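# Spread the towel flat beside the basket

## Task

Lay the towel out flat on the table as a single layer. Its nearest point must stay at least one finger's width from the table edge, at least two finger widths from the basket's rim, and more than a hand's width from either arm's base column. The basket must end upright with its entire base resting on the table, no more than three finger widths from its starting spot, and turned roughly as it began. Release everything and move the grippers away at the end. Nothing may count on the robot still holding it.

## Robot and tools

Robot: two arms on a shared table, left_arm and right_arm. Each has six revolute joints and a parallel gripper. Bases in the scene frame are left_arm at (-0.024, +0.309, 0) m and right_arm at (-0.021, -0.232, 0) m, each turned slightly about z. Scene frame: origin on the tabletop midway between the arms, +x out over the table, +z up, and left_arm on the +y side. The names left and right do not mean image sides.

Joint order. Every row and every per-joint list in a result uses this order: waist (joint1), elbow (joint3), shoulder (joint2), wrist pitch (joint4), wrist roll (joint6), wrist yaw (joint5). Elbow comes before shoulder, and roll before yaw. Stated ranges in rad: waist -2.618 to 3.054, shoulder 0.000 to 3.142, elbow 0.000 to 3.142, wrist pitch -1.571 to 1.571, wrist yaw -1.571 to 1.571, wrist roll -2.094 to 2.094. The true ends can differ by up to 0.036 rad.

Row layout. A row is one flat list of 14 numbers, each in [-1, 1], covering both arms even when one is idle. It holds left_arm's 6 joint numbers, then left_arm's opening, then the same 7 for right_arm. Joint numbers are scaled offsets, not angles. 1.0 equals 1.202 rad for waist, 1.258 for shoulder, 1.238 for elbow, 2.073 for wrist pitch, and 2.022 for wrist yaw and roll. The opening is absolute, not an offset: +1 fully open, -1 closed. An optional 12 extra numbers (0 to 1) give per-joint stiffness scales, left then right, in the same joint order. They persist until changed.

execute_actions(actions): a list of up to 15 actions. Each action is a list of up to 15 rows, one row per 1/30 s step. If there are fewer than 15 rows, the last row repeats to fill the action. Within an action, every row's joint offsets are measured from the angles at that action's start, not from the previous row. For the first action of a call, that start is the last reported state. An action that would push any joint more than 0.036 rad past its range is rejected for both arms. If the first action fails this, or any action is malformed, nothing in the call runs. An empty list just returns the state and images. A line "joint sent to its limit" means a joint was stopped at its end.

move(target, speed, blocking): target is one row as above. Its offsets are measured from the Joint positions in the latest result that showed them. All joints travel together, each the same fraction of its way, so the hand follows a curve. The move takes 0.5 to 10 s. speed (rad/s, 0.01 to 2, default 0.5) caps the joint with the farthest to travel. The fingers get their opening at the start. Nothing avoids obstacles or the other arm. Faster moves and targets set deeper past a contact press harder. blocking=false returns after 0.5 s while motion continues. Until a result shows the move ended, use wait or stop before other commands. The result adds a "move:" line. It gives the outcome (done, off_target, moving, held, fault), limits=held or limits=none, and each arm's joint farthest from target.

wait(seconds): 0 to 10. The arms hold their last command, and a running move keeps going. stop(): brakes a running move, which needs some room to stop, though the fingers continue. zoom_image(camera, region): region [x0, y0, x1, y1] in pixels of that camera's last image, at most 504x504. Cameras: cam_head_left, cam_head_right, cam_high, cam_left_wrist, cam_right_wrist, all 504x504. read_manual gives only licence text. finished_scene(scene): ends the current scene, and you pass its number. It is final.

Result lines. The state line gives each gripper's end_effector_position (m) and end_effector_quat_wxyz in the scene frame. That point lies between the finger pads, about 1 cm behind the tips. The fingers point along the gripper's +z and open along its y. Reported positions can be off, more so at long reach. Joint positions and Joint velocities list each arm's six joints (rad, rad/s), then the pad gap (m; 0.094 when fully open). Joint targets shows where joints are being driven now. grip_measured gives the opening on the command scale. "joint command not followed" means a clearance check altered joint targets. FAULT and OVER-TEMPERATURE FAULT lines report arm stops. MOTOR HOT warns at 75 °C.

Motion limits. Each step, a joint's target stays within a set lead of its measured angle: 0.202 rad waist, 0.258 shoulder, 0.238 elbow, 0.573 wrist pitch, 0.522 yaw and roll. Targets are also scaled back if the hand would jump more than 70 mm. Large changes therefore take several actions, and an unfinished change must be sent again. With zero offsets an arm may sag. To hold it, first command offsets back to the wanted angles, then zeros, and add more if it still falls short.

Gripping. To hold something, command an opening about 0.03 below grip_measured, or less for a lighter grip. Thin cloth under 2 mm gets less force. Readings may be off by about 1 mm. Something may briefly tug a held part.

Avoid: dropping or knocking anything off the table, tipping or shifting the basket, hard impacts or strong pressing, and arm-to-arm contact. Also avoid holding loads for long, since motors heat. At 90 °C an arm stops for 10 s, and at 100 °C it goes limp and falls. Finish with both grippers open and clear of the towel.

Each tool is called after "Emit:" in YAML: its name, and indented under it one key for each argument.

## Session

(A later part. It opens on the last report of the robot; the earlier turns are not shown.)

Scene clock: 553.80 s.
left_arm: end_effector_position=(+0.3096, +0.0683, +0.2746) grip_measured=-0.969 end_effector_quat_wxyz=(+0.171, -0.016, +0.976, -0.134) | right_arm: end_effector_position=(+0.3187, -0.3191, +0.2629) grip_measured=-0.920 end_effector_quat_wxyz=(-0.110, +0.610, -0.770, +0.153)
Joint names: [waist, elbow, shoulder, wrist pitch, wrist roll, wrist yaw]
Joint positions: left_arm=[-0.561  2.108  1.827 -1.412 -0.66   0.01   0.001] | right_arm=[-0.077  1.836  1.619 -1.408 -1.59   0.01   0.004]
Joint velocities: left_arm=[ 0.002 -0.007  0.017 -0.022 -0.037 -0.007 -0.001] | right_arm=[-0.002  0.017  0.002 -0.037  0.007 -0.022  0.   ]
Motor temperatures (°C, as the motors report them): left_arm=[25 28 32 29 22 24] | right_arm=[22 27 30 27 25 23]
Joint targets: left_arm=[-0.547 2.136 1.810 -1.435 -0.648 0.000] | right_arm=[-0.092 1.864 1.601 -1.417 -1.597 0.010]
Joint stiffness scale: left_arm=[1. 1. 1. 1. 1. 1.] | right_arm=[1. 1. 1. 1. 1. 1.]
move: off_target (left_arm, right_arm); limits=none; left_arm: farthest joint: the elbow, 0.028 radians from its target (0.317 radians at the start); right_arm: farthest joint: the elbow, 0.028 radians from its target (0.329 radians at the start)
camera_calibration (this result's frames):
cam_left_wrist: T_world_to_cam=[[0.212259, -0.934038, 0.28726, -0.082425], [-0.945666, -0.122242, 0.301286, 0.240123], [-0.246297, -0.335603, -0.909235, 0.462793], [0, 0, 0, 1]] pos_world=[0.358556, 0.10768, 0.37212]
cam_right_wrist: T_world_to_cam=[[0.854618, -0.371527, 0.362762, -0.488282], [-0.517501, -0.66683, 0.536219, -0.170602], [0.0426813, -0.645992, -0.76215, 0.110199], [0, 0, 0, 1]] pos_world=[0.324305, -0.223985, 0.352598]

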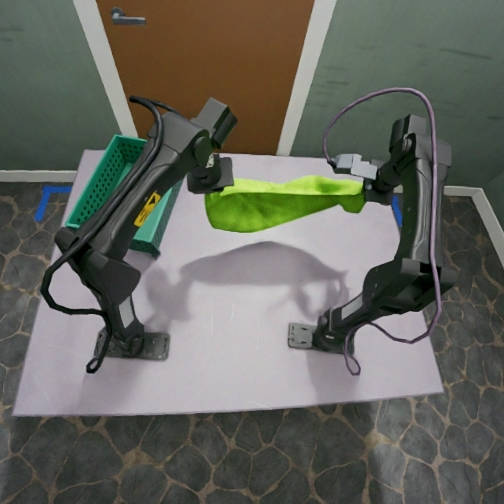

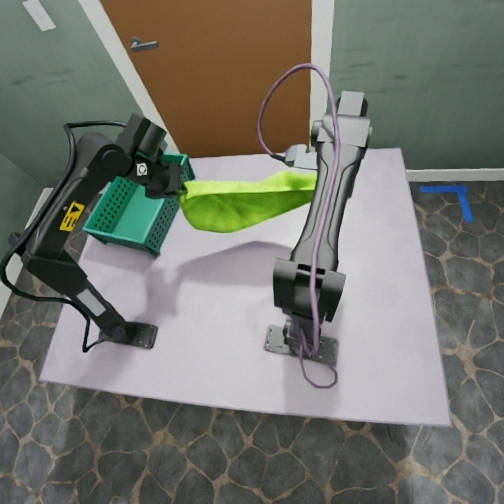

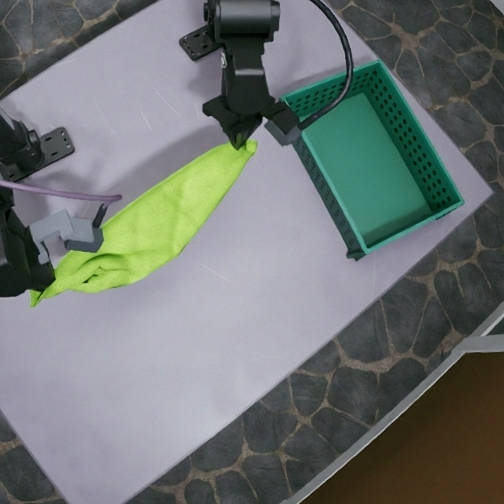

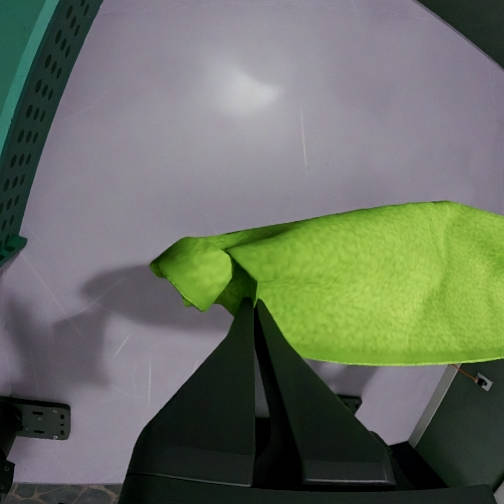

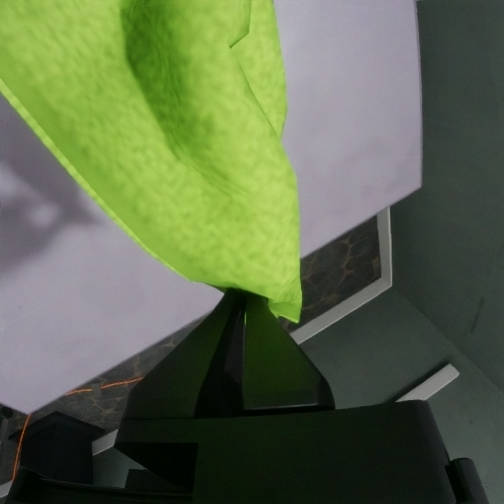

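Emit:
execute_actions:
  actions:
    - [[0.011,0.022,-0.014,-0.011,0.005,-0.005,-1,-0.012,0.022,-0.014,-0.004,-0.003,0,-0.91],[0.011,0.022,-0.014,-0.011,0.005,-0.005,-1,-0.012,0.022,-0.014,-0.004,-0.003,0,-0.90],[0.011,0.022,-0.014,-0.011,0.005,-0.005,-1,-0.012,0.022,-0.014,-0.004,-0.003,0,-0.90],[0.011,0.022,-0.014,-0.011,0.005,-0.005,-1,-0.012,0.022,-0.014,-0.004,-0.003,0,-0.90],[0.011,0.022,-0.014,-0.011,0.005,-0.005,-1,-0.012,0.022,-0.014,-0.004,-0.003,0,-0.90],[0.011,0.022,-0.014,-0.011,0.005,-0.005,-1,-0.012,0.022,-0.014,-0.004,-0.003,0,-0.90],[0.011,0.022,-0.014,-0.011,0.005,-0.005,-1,-0.012,0.022,-0.014,-0.004,-0.003,0,-1]]

Scene clock: 566.87 s.
left_arm: end_effector_position=(+0.3096, +0.0683, +0.2746) grip_measured=-0.969 end_effector_quat_wxyz=(+0.172, -0.016, +0.976, -0.134) | right_arm: end_effector_position=(+0.3187, -0.3191, +0.2629) grip_measured=-0.924 end_effector_quat_wxyz=(-0.110, +0.610, -0.770, +0.153)
Joint names: [waist, elbow, shoulder, wrist pitch, wrist roll, wrist yaw]
Joint positions: left_arm=[-0.561  2.108  1.827 -1.412 -0.659  0.01   0.001] | right_arm=[-0.077  1.836  1.619 -1.408 -1.591  0.01   0.004]
Joint velocities: left_arm=[ 0.002 -0.007 -0.012 -0.007 -0.007 -0.022  0.   ] | right_arm=[-0.007 -0.007  0.012 -0.037  0.037 -0.007  0.   ]
Motor temperatures (°C, as the motors report them): left_arm=[25 28 31 30 22 24] | right_arm=[22 27 29 27 25 23]
Joint targets: left_arm=[-0.548 2.135 1.810 -1.435 -0.649 0.000] | right_arm=[-0.092 1.863 1.601 -1.416 -1.596 0.010]
Joint stiffness scale: left_arm=[1. 1. 1. 1. 1. 1.] | right_arm=[1. 1. 1. 1. 1. 1.]
camera_calibration (this result's frames):
cam_left_wrist: T_world_to_cam=[[0.211909, -0.934149, 0.28716, -0.0822814], [-0.945737, -0.121955, 0.301177, 0.240155], [-0.246324, -0.3354, -0.909303, 0.462806], [0, 0, 0, 1]] pos_world=[0.35856, 0.10765, 0.37213]
cam_right_wrist: T_world_to_cam=[[0.854763, -0.371175, 0.36278, -0.488221], [-0.517244, -0.66694, 0.536329, -0.170748], [0.0428807, -0.64608, -0.762064, 0.110084], [0, 0, 0, 1]] pos_world=[0.324274, -0.223971, 0.352585]

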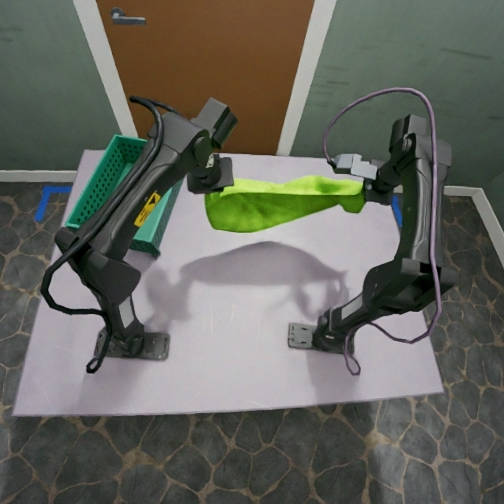

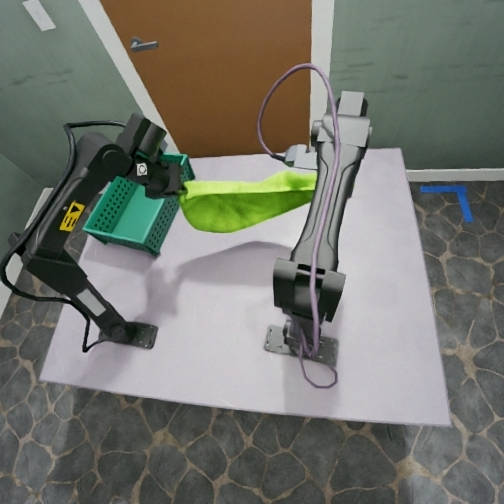

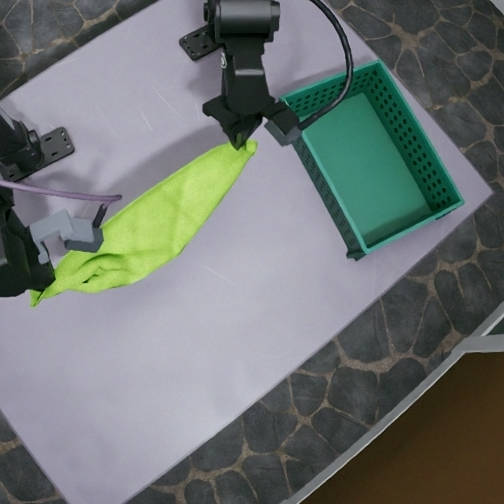

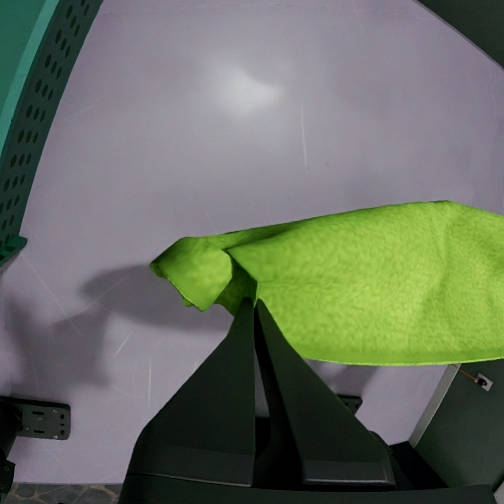

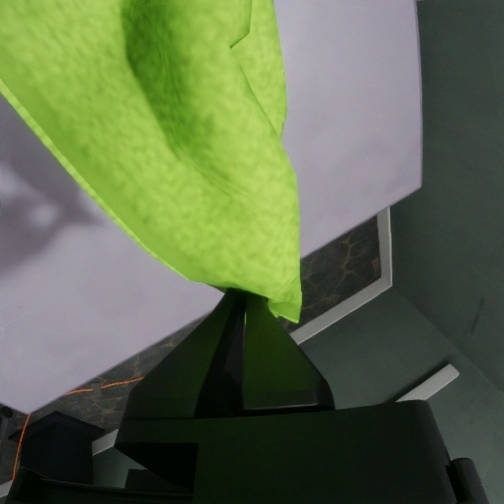

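Emit:
zoom_image:
  camera: "cam_high"
  region: [10, 220, 170, 320]

Emit:
zoom_image:
  camera: "cam_head_left"
  region: [290, 160, 390, 230]

Region (10, 220, 170, 320) of cam_high's 504x504 image, scaled by 3.150, with more detail than that image has; it fills the top 315 rows of this view, and the rest is white.

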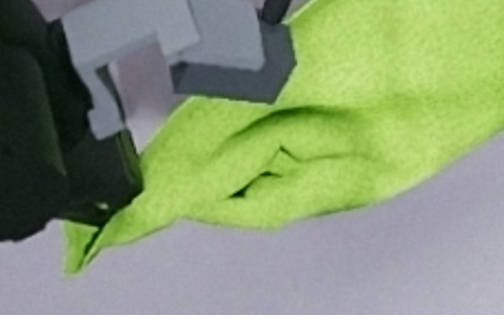

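Region (290, 160, 390, 230) of cam_head_left's 504x504 image, scaled by 5.040, with more detail than that image has; it fills the top 353 rows of this view, and the rest is white.

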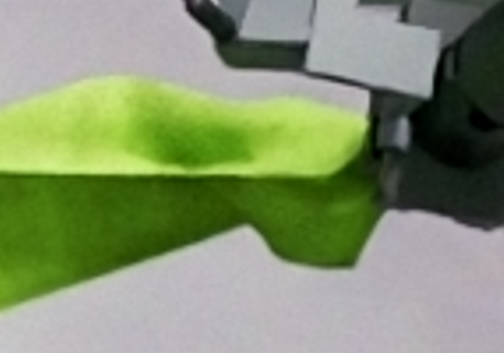

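Emit:
execute_actions:
  actions:
    - [[0.011,0.022,-0.014,-0.011,0.005,-0.005,-1,-0.012,0.022,-0.014,-0.004,-0.003,0,-0.89],[0.011,0.022,-0.014,-0.011,0.005,-0.005,-1,-0.012,0.022,-0.014,-0.004,-0.003,0,-0.87],[0.011,0.022,-0.014,-0.011,0.005,-0.005,-1,-0.012,0.022,-0.014,-0.004,-0.003,0,-0.87],[0.011,0.022,-0.014,-0.011,0.005,-0.005,-1,-0.012,0.022,-0.014,-0.004,-0.003,0,-0.87],[0.011,0.022,-0.014,-0.011,0.005,-0.005,-1,-0.012,0.022,-0.014,-0.004,-0.003,0,-0.87],[0.011,0.022,-0.014,-0.011,0.005,-0.005,-1,-0.012,0.022,-0.014,-0.004,-0.003,0,-0.87],[0.011,0.022,-0.014,-0.011,0.005,-0.005,-1,-0.012,0.022,-0.014,-0.004,-0.003,0,-1]]

Scene clock: 578.63 s.
left_arm: end_effector_position=(+0.3095, +0.0684, +0.2746) grip_measured=-0.969 end_effector_quat_wxyz=(+0.171, -0.016, +0.976, -0.134) | right_arm: end_effector_position=(+0.3187, -0.3191, +0.2628) grip_measured=-0.914 end_effector_quat_wxyz=(-0.110, +0.610, -0.770, +0.153)
Joint names: [waist, elbow, shoulder, wrist pitch, wrist roll, wrist yaw]
Joint positions: left_arm=[-0.561  2.108  1.827 -1.413 -0.659  0.01   0.001] | right_arm=[-0.077  1.836  1.619 -1.408 -1.591  0.01   0.004]
Joint velocities: left_arm=[-0.012  0.007 -0.027 -0.051  0.007  0.081 -0.   ] | right_arm=[ 0.007  0.002  0.002  0.007  0.051 -0.081 -0.   ]
Motor temperatures (°C, as the motors report them): left_arm=[25 28 31 30 22 24] | right_arm=[22 27 29 28 25 23]
Joint targets: left_arm=[-0.548 2.135 1.810 -1.435 -0.649 0.000] | right_arm=[-0.092 1.863 1.601 -1.417 -1.597 0.010]
Joint stiffness scale: left_arm=[1. 1. 1. 1. 1. 1.] | right_arm=[1. 1. 1. 1. 1. 1.]
camera_calibration (this result's frames):
cam_left_wrist: T_world_to_cam=[[0.211998, -0.934213, 0.286886, -0.0821561], [-0.945644, -0.122022, 0.301443, 0.24001], [-0.246605, -0.335197, -0.909301, 0.462842], [0, 0, 0, 1]] pos_world=[0.35852, 0.107679, 0.372083]
cam_right_wrist: T_world_to_cam=[[0.854897, -0.371209, 0.362429, -0.488088], [-0.517046, -0.666991, 0.536458, -0.170872], [0.0425989, -0.646009, -0.76214, 0.110208], [0, 0, 0, 1]] pos_world=[0.324222, -0.223957, 0.352557]

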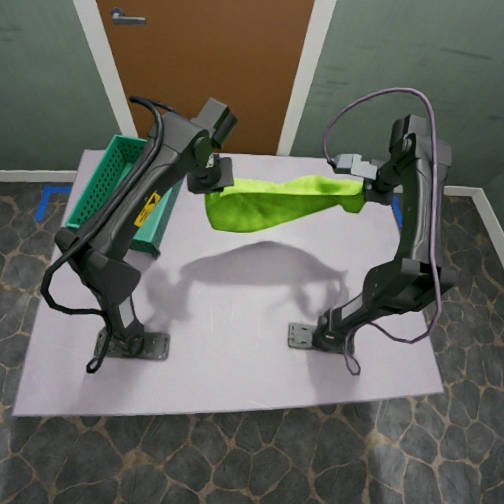

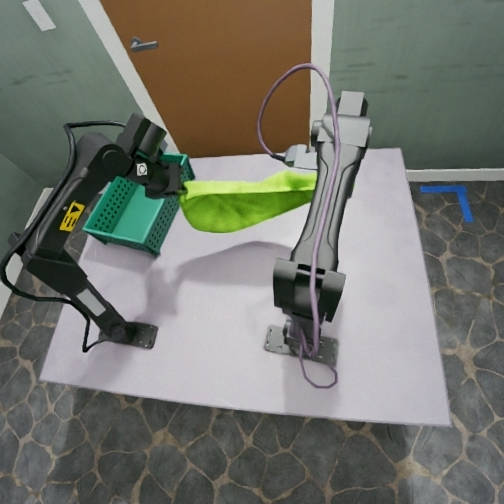

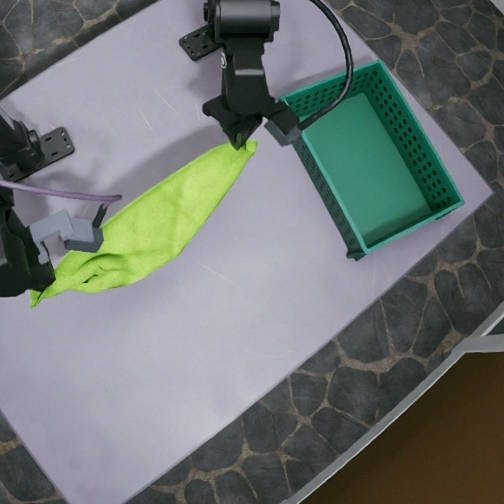

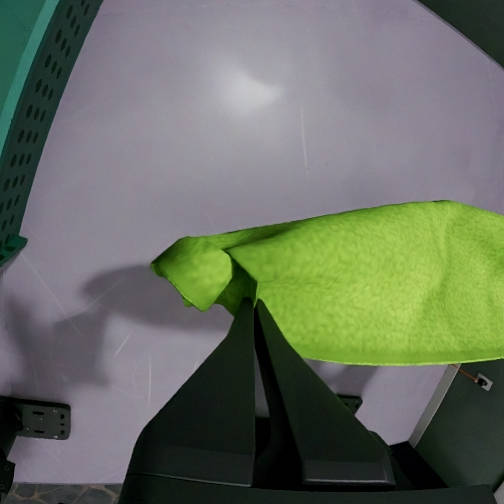

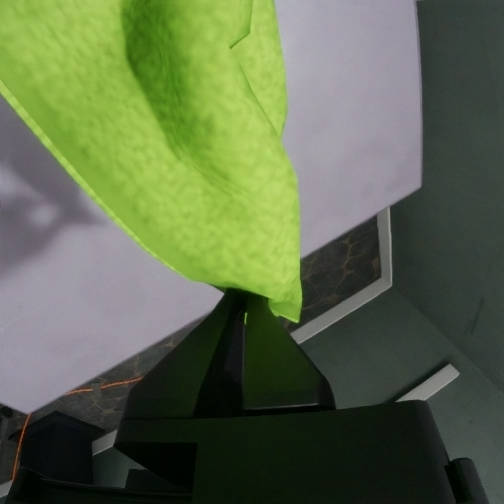

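Emit:
move:
  target: [0.15, -0.055, 0.141, 0.293, 0.08, -0.005, -1, 0.07, -0.129, 0.123, 0.355, 0, 0, -1]
  speed: 1.0

Scene clock: 616.57 s.
left_arm: end_effector_position=(+0.4691, +0.0658, +0.2455) grip_measured=-0.969 end_effector_quat_wxyz=(+0.329, -0.022, +0.927, -0.181) | right_arm: end_effector_position=(+0.4693, -0.3168, +0.2327) grip_measured=-0.914 end_effector_quat_wxyz=(-0.236, +0.603, -0.704, +0.292)
Joint names: [waist, elbow, shoulder, wrist pitch, wrist roll, wrist yaw]
Joint positions: left_arm=[-0.393  2.046  2.016 -0.832 -0.509  0.016  0.001] | right_arm=[ 0.001  1.679  1.782 -0.699 -1.591  0.009  0.004]
Joint velocities: left_arm=[-0.007  0.002  0.007 -0.037 -0.037  0.037  0.001] | right_arm=[-0.022 -0.007 -0.022  0.007 -0.007  0.022  0.   ]
Motor temperatures (°C, as the motors report them): left_arm=[25 28 31 30 22 24] | right_arm=[22 27 29 28 25 23]
Joint targets: left_arm=[-0.381 2.040 2.005 -0.805 -0.497 -0.000] | right_arm=[0.007 1.676 1.774 -0.672 -1.591 0.010]
Joint stiffness scale: left_arm=[1. 1. 1. 1. 1. 1.] | right_arm=[1. 1. 1. 1. 1. 1.]
move: off_target (left_arm, right_arm); limits=none; left_arm: farthest joint: the wrist pitch, 0.026 radians from its target (0.607 radians at the start); right_arm: farthest joint: the wrist pitch, 0.027 radians from its target (0.736 radians at the start)
camera_calibration (this result's frames):
cam_left_wrist: T_world_to_cam=[[0.129601, -0.890452, 0.436232, -0.110877], [-0.989369, -0.145399, -0.00285985, 0.496095], [0.0659744, -0.431224, -0.89983, 0.332264], [0, 0, 0, 1]] pos_world=[0.48327, 0.116682, 0.348768]
cam_right_wrist: T_world_to_cam=[[0.678025, -0.267937, 0.684464, -0.56435], [-0.638337, -0.67632, 0.367583, 0.0179989], [0.364428, -0.68615, -0.629596, -0.112295], [0, 0, 0, 1]] pos_world=[0.435057, -0.216088, 0.308961]

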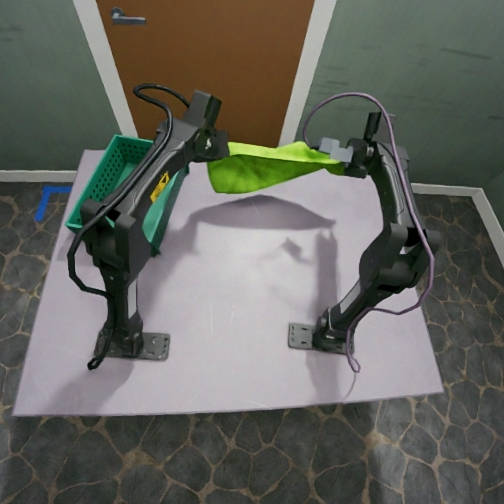

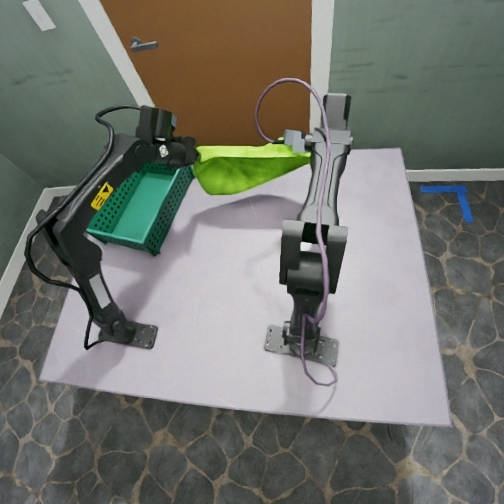

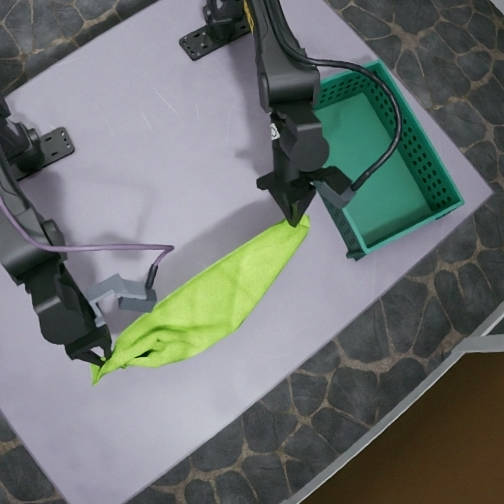

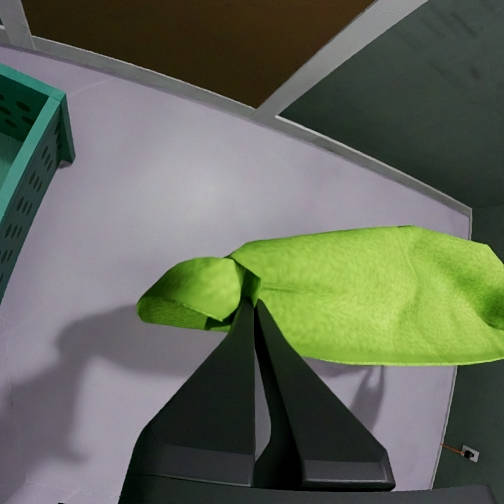

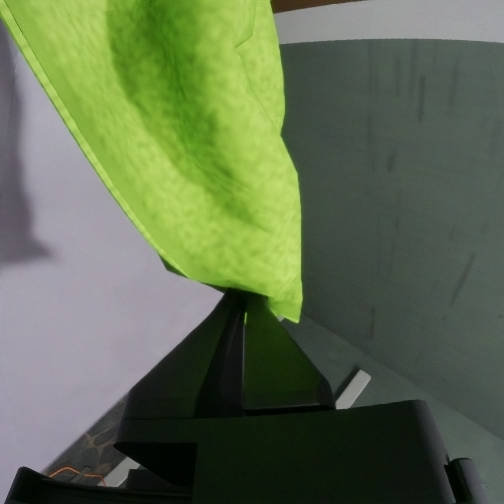

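Emit:
zoom_image:
  camera: "cam_high"
  region: [70, 290, 230, 400]

Emit:
zoom_image:
  camera: "cam_head_left"
  region: [200, 125, 370, 210]

Region (70, 290, 230, 400) of cam_high's 504x504 image, scaled by 3.150, with more detail than that image has; it fills the top 346 rows of this view, and the rest is white.

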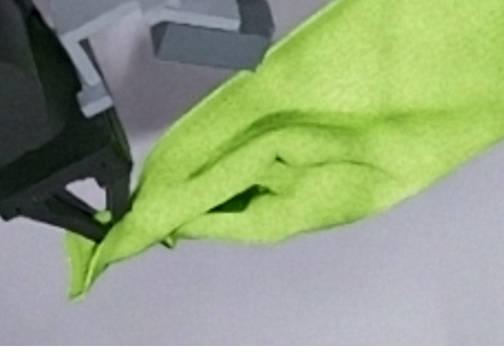

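Region (200, 125, 370, 210) of cam_head_left's 504x504 image, scaled by 2.965, with more detail than that image has.

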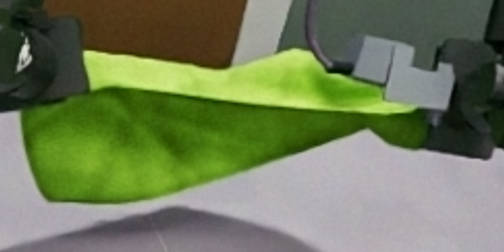

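Emit:
move:
  target: [-0.199, -0.422, 0.0, -0.126, -0.085, -0.008, -1, -0.125, -0.436, -0.02, -0.125, 0, 0, -1]
  speed: 0.6

Scene clock: 625.63 s.
left_arm: end_effector_position=(+0.2695, +0.0621, +0.0450) grip_measured=-0.969 end_effector_quat_wxyz=(+0.000, +0.012, +1.000, -0.013) | right_arm: end_effector_position=(+0.2707, -0.3250, +0.0308) grip_measured=-0.914 end_effector_quat_wxyz=(-0.005, -0.599, +0.801, -0.000)
Joint names: [waist, elbow, shoulder, wrist pitch, wrist roll, wrist yaw]
Joint positions: left_arm=[-0.631  1.531  2.023 -1.063 -0.67   0.019  0.001] | right_arm=[-0.136  1.145  1.782 -0.939 -1.591  0.008  0.004]
Joint velocities: left_arm=[ 0.007  0.022 -0.022 -0.051 -0.081  0.095 -0.001] | right_arm=[ 0.007 -0.012  0.012 -0.022  0.007 -0.022  0.001]
Motor temperatures (°C, as the motors report them): left_arm=[25 28 31 31 22 24] | right_arm=[22 27 29 29 25 23]
Joint targets: left_arm=[-0.632 1.524 2.017 -1.093 -0.681 0.001] | right_arm=[-0.149 1.140 1.757 -0.958 -1.591 0.009]
Joint stiffness scale: left_arm=[1. 1. 1. 1. 1. 1.] | right_arm=[1. 1. 1. 1. 1. 1.]
move: off_target (left_arm, right_arm); limits=none; left_arm: farthest joint: the wrist pitch, 0.031 radians from its target (0.262 radians at the start); right_arm: farthest joint: the shoulder, 0.025 radians from its target (0.025 radians at the start)
camera_calibration (this result's frames):
cam_left_wrist: T_world_to_cam=[[0.198014, -0.979827, -0.0270178, 0.00707901], [-0.804765, -0.178248, 0.566199, 0.224228], [-0.559593, -0.0903726, -0.823826, 0.307411], [0, 0, 0, 1]] pos_world=[0.351074, 0.0746859, 0.126487]
cam_right_wrist: T_world_to_cam=[[0.897336, -0.441247, -0.00943919, -0.387979], [-0.340202, -0.705156, 0.622107, -0.138043], [-0.281159, -0.555028, -0.782875, 0.0494479], [0, 0, 0, 1]] pos_world=[0.315088, -0.241092, 0.120927]

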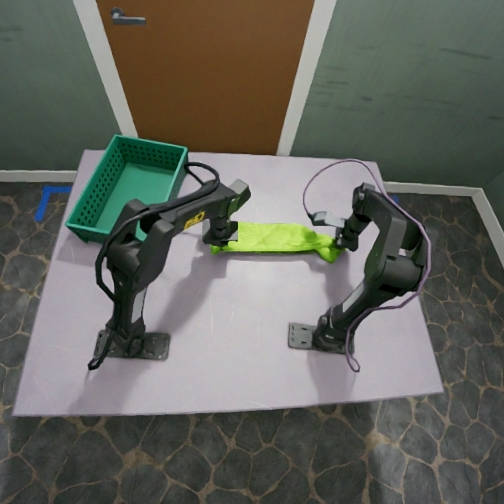

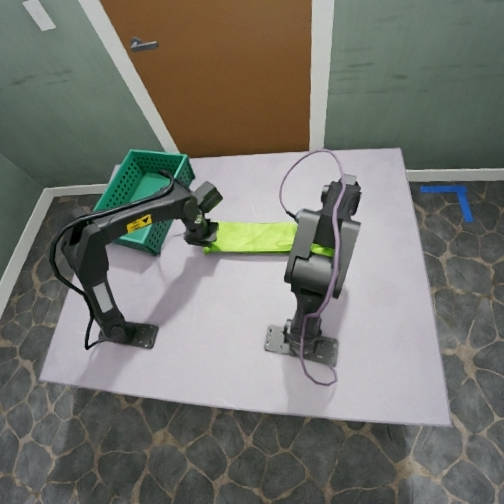

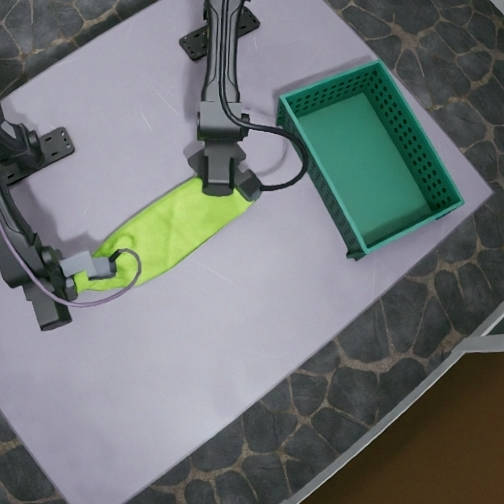

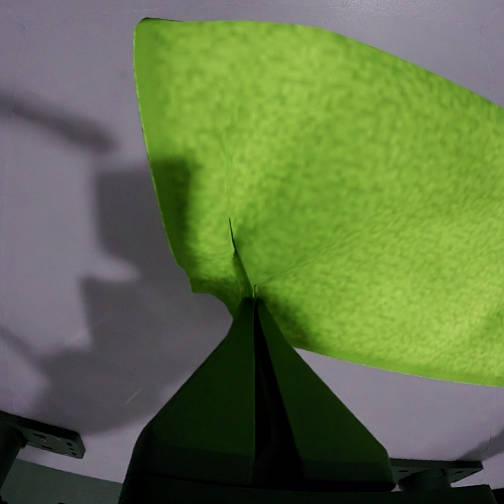

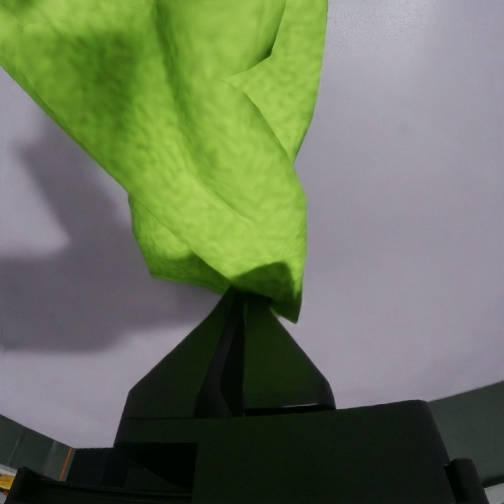

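Emit:
execute_actions:
  actions:
    - [[0,-0.005,-0.005,-0.012,0,0,-1,0,0,-0.02,0,0,0,-0.6],[0,-0.005,-0.005,-0.012,0,0,-1,0,0,-0.02,0,0,0,-0.3],[0,-0.005,-0.005,-0.012,0,0,-1,0,0,-0.02,0,0,0,0.0],[0,-0.005,-0.005,-0.012,0,0,-1,0,0,-0.02,0,0,0,0.28],[0,-0.005,-0.005,-0.012,0,0,-1,0,0,-0.02,0,0,0,0.28],[0,-0.005,-0.005,-0.012,0,0,-1,0,0,-0.02,0,0,0,0.28],[0,-0.005,-0.005,-0.012,0,0,-1,0,0,-0.02,0,0,0,0.28],[0,-0.005,-0.005,-0.012,0,0,-1,-0.03,0,-0.03,0,0,0,0.28],[0,-0.005,-0.005,-0.012,0,0,-1,-0.06,0,-0.04,0,0,0,0.28],[0,-0.005,-0.005,-0.012,0,0,-1,-0.09,0,-0.05,0,0,0,0.28],[0,-0.005,-0.005,-0.012,0,0,-1,-0.12,0,-0.06,0,0,0,0.28]]

Emit:
move:
  target: [0, -0.005, -0.005, -0.012, 0, 0, -1, -0.25, 0.1, -0.2, -0.15, 0.4, 0, 0.28]
  speed: 0.9

Scene clock: 636.47 s.
left_arm: end_effector_position=(+0.2685, +0.0625, +0.0450) grip_measured=-0.969 end_effector_quat_wxyz=(-0.002, +0.012, +1.000, -0.012) | right_arm: end_effector_position=(+0.2569, -0.3698, +0.0453) grip_measured=+0.278 end_effector_quat_wxyz=(+0.005, -0.538, +0.843, -0.023)
Joint names: [waist, elbow, shoulder, wrist pitch, wrist roll, wrist yaw]
Joint positions: left_arm=[-0.631  1.531  2.023 -1.067 -0.671  0.021  0.001] | right_arm=[-0.283  1.145  1.732 -0.939 -1.591  0.016  0.06 ]
Joint velocities: left_arm=[-0.012  0.007  0.017 -0.007 -0.022  0.007 -0.001] | right_arm=[-0.242  0.007 -0.149 -0.051  0.081  0.081 -0.001]
Motor temperatures (°C, as the motors report them): left_arm=[25 27 31 30 22 24] | right_arm=[22 27 30 28 25 23]
Joint targets: left_arm=[-0.631 1.525 2.016 -1.087 -0.670 0.019] | right_arm=[-0.280 1.145 1.707 -0.939 -1.591 0.008]
Joint stiffness scale: left_arm=[1. 1. 1. 1. 1. 1.] | right_arm=[1. 1. 1. 1. 1. 1.]
camera_calibration (this result's frames):
cam_left_wrist: T_world_to_cam=[[0.198609, -0.979647, -0.0290983, 0.00760112], [-0.802098, -0.179532, 0.569568, 0.222697], [-0.563199, -0.0897817, -0.821429, 0.307695], [0, 0, 0, 1]] pos_world=[0.350408, 0.0750529, 0.12613]
cam_right_wrist: T_world_to_cam=[[0.82214, -0.567796, 0.0411578, -0.425011], [-0.465826, -0.629407, 0.621975, -0.123096], [-0.32725, -0.530522, -0.781955, 0.052809], [0, 0, 0, 1]] pos_world=[0.309359, -0.290781, 0.135349]

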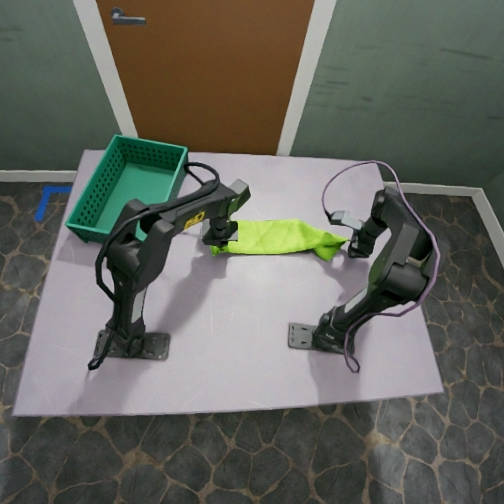

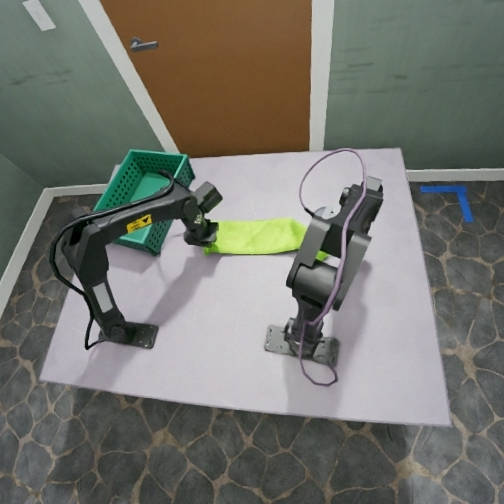

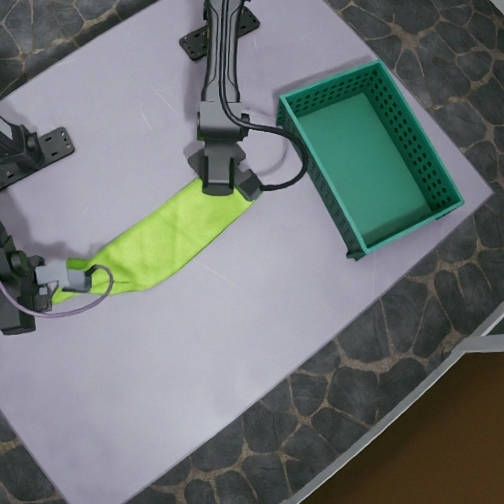

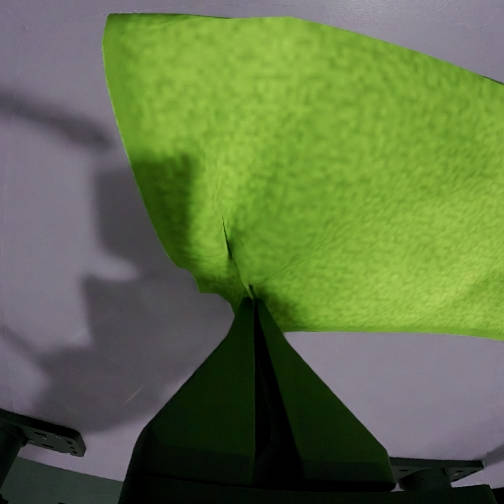

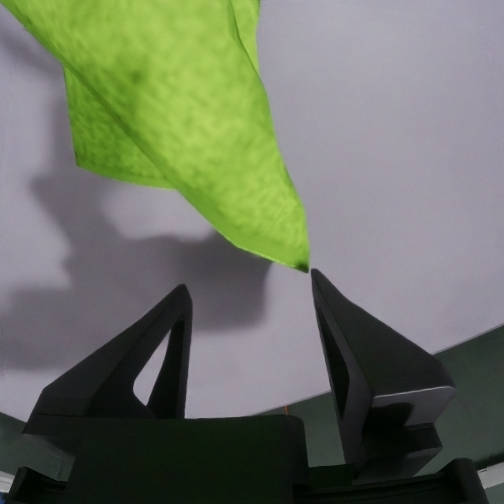

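Scene clock: 638.30 s.
left_arm: end_effector_position=(+0.2680, +0.0629, +0.0450) grip_measured=-0.969 end_effector_quat_wxyz=(-0.003, +0.012, +1.000, -0.011) | right_arm: end_effector_position=(+0.1762, -0.4174, +0.1283) grip_measured=+0.278 end_effector_quat_wxyz=(+0.018, -0.023, +0.999, -0.031)
Joint names: [waist, elbow, shoulder, wrist pitch, wrist roll, wrist yaw]
Joint positions: left_arm=[-0.631  1.531  2.023 -1.07  -0.671  0.021  0.001] | right_arm=[-0.573  1.239  1.503 -1.239 -0.792  0.021  0.06 ]
Joint velocities: left_arm=[-0.007 -0.012  0.007 -0.095 -0.037  0.022 -0.   ] | right_arm=[-0.017 -0.007  0.002  0.022 -0.051 -0.037  0.001]
Motor temperatures (°C, as the motors report them): left_arm=[25 27 31 30 22 24] | right_arm=[22 27 29 28 25 23]
Joint targets: left_arm=[-0.631 1.525 2.016 -1.092 -0.671 0.021] | right_arm=[-0.583 1.269 1.481 -1.250 -0.782 0.016]
Joint stiffness scale: left_arm=[1. 1. 1. 1. 1. 1.] | right_arm=[1. 1. 1. 1. 1. 1.]
move: off_target (left_arm, right_arm); limits=none; left_arm: farthest joint: the wrist pitch, 0.022 radians from its target (0.025 radians at the start); right_arm: farthest joint: the elbow, 0.030 radians from its target (0.124 radians at the start)
camera_calibration (this result's frames):
cam_left_wrist: T_world_to_cam=[[0.198547, -0.979595, -0.0311793, 0.00822519], [-0.800928, -0.180506, 0.570905, 0.222055], [-0.564884, -0.0883793, -0.820424, 0.307758], [0, 0, 0, 1]] pos_world=[0.350065, 0.075339, 0.125976]
cam_right_wrist: T_world_to_cam=[[-0.123745, -0.991007, 0.0509237, -0.400321], [-0.80473, 0.130247, 0.579177, 0.14007], [-0.580601, 0.0306905, -0.81361, 0.349055], [0, 0, 0, 1]] pos_world=[0.265843, -0.425677, 0.223255]

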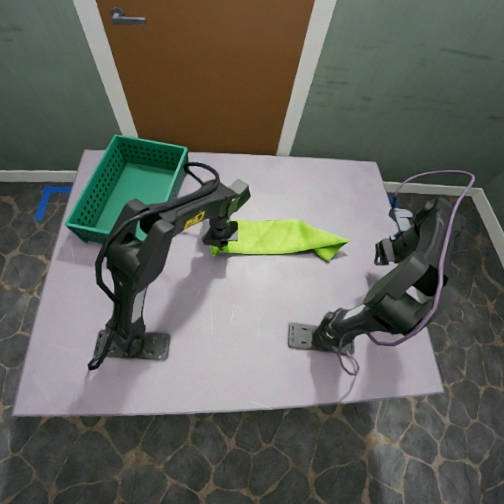

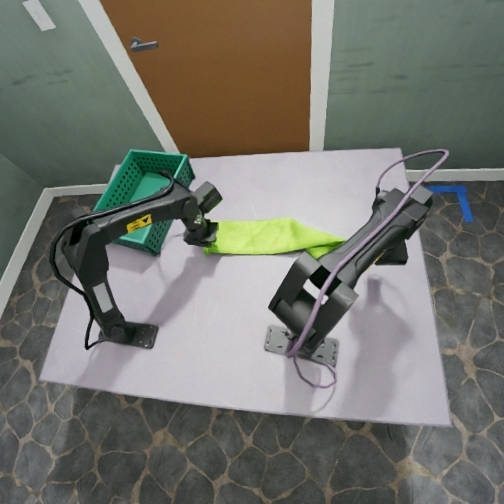

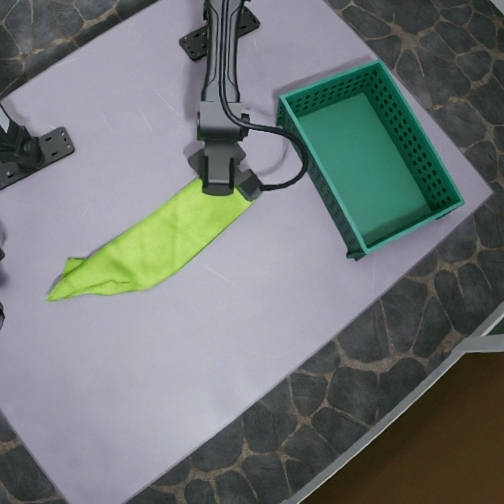

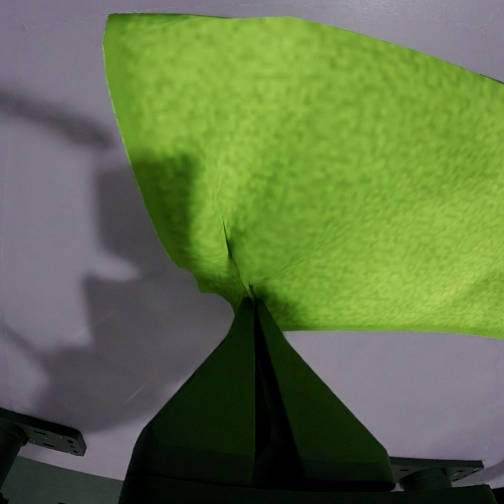

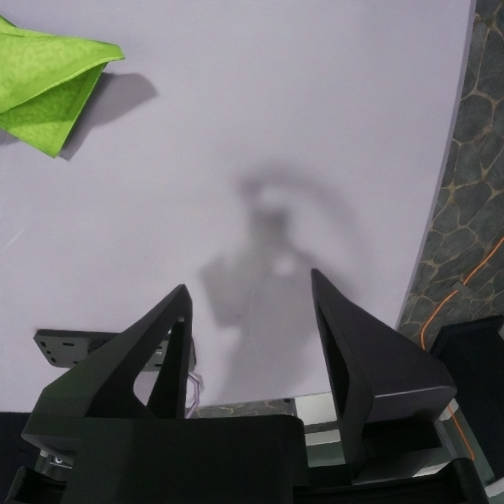

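Emit:
zoom_image:
  camera: "cam_high"
  region: [30, 210, 190, 320]

Emit:
zoom_image:
  camera: "cam_head_left"
  region: [270, 205, 370, 275]

Emit:
zoom_image:
  camera: "cam_right_wrist"
  region: [0, 0, 180, 180]

Region (30, 210, 190, 320) of cam_high's 504x504 image, scaled by 3.150, with more detail than that image has; it fills the top 346 rows of this view, and the rest is white.

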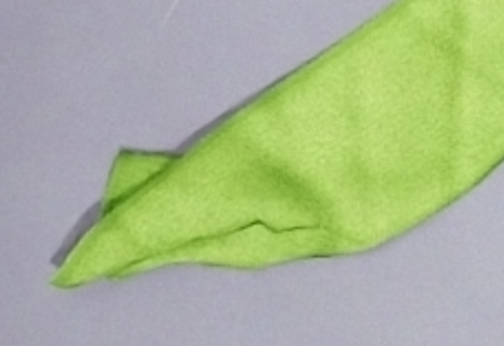

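Region (270, 205, 370, 275) of cam_head_left's 504x504 image, scaled by 5.040, with more detail than that image has; it fills the top 353 rows of this view, and the rest is white.

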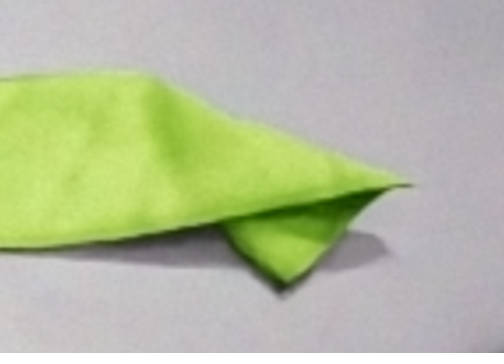

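Region (0, 0, 180, 180) of cam_right_wrist's 504x504 image, scaled by 2.800, with more detail than that image has.

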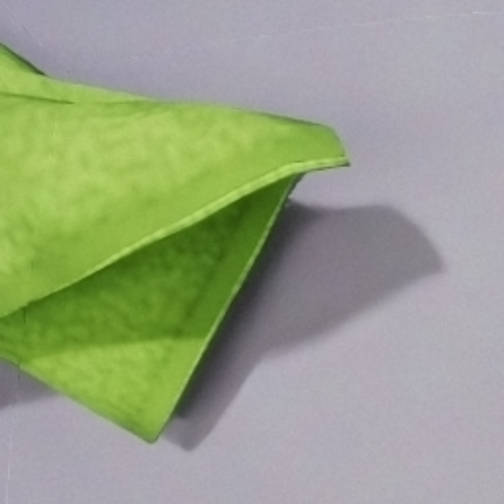

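Emit:
move:
  target: [0, -0.003, -0.005, 0, 0, 0, -1, 0.337, 0.158, 0.228, 0.0376, -0.479, -0.015, 0.5]
  speed: 0.9

Scene clock: 671.67 s.
left_arm: end_effector_position=(+0.2680, +0.0629, +0.0450) grip_measured=-0.969 end_effector_quat_wxyz=(-0.003, +0.012, +1.000, -0.011) | right_arm: end_effector_position=(+0.2883, -0.3433, +0.0907) grip_measured=+0.498 end_effector_quat_wxyz=(-0.001, +0.646, -0.763, +0.005)
Joint names: [waist, elbow, shoulder, wrist pitch, wrist roll, wrist yaw]
Joint positions: left_arm=[-0.631  1.531  2.023 -1.07  -0.671  0.021  0.001] | right_arm=[-0.175  1.401  1.79  -1.172 -1.751  0.004  0.07 ]
Joint velocities: left_arm=[ 0.007  0.022 -0.012  0.022  0.051 -0.007 -0.   ] | right_arm=[ 0.022  0.002 -0.012  0.037  0.007 -0.022  0.001]
Motor temperatures (°C, as the motors report them): left_arm=[25 27 31 29 22 24] | right_arm=[22 28 29 27 25 23]
Joint targets: left_arm=[-0.631 1.527 2.016 -1.070 -0.671 0.021] | right_arm=[-0.168 1.435 1.790 -1.161 -1.760 -0.010]
Joint stiffness scale: left_arm=[1. 1. 1. 1. 1. 1.] | right_arm=[1. 1. 1. 1. 1. 1.]
move: off_target (right_arm); limits=none; left_arm: farthest joint: the shoulder, 0.006 radians from its target (0.006 radians at the start); right_arm: farthest joint: the elbow, 0.033 radians from its target (0.195 radians at the start)
camera_calibration (this result's frames):
cam_left_wrist: T_world_to_cam=[[0.198547, -0.979595, -0.0311793, 0.00822519], [-0.800928, -0.180506, 0.570905, 0.222055], [-0.564884, -0.0883793, -0.820424, 0.307758], [0, 0, 0, 1]] pos_world=[0.350065, 0.075339, 0.125976]
cam_right_wrist: T_world_to_cam=[[0.944178, -0.329405, 0.00447059, -0.387708], [-0.261476, -0.741081, 0.618409, -0.216929], [-0.200394, -0.585057, -0.785844, 0.0577226], [0, 0, 0, 1]] pos_world=[0.320911, -0.254704, 0.181245]

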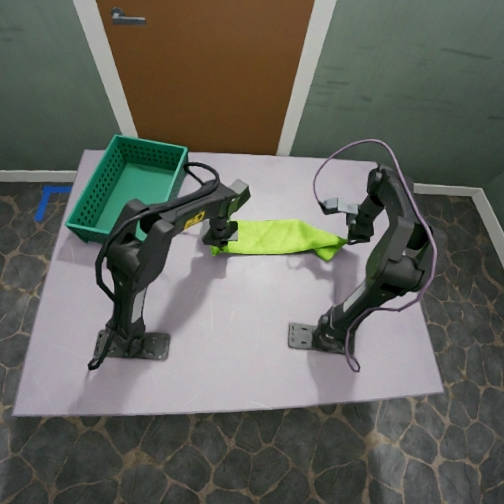

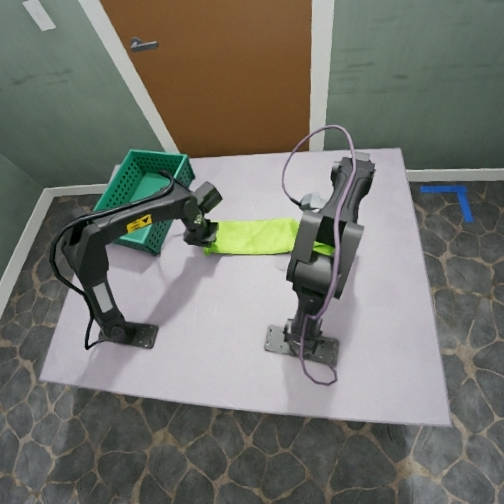

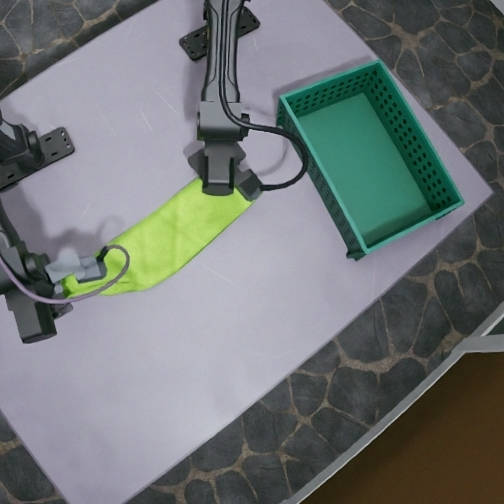

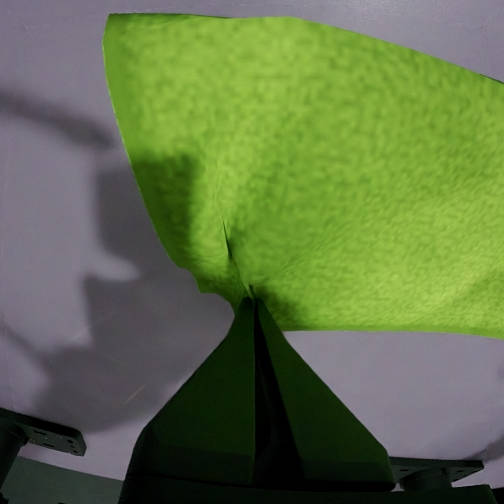

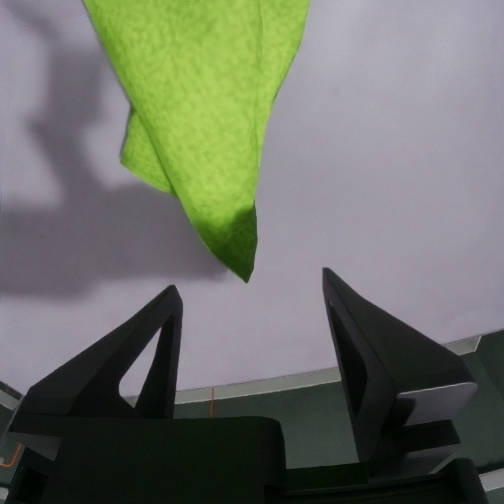

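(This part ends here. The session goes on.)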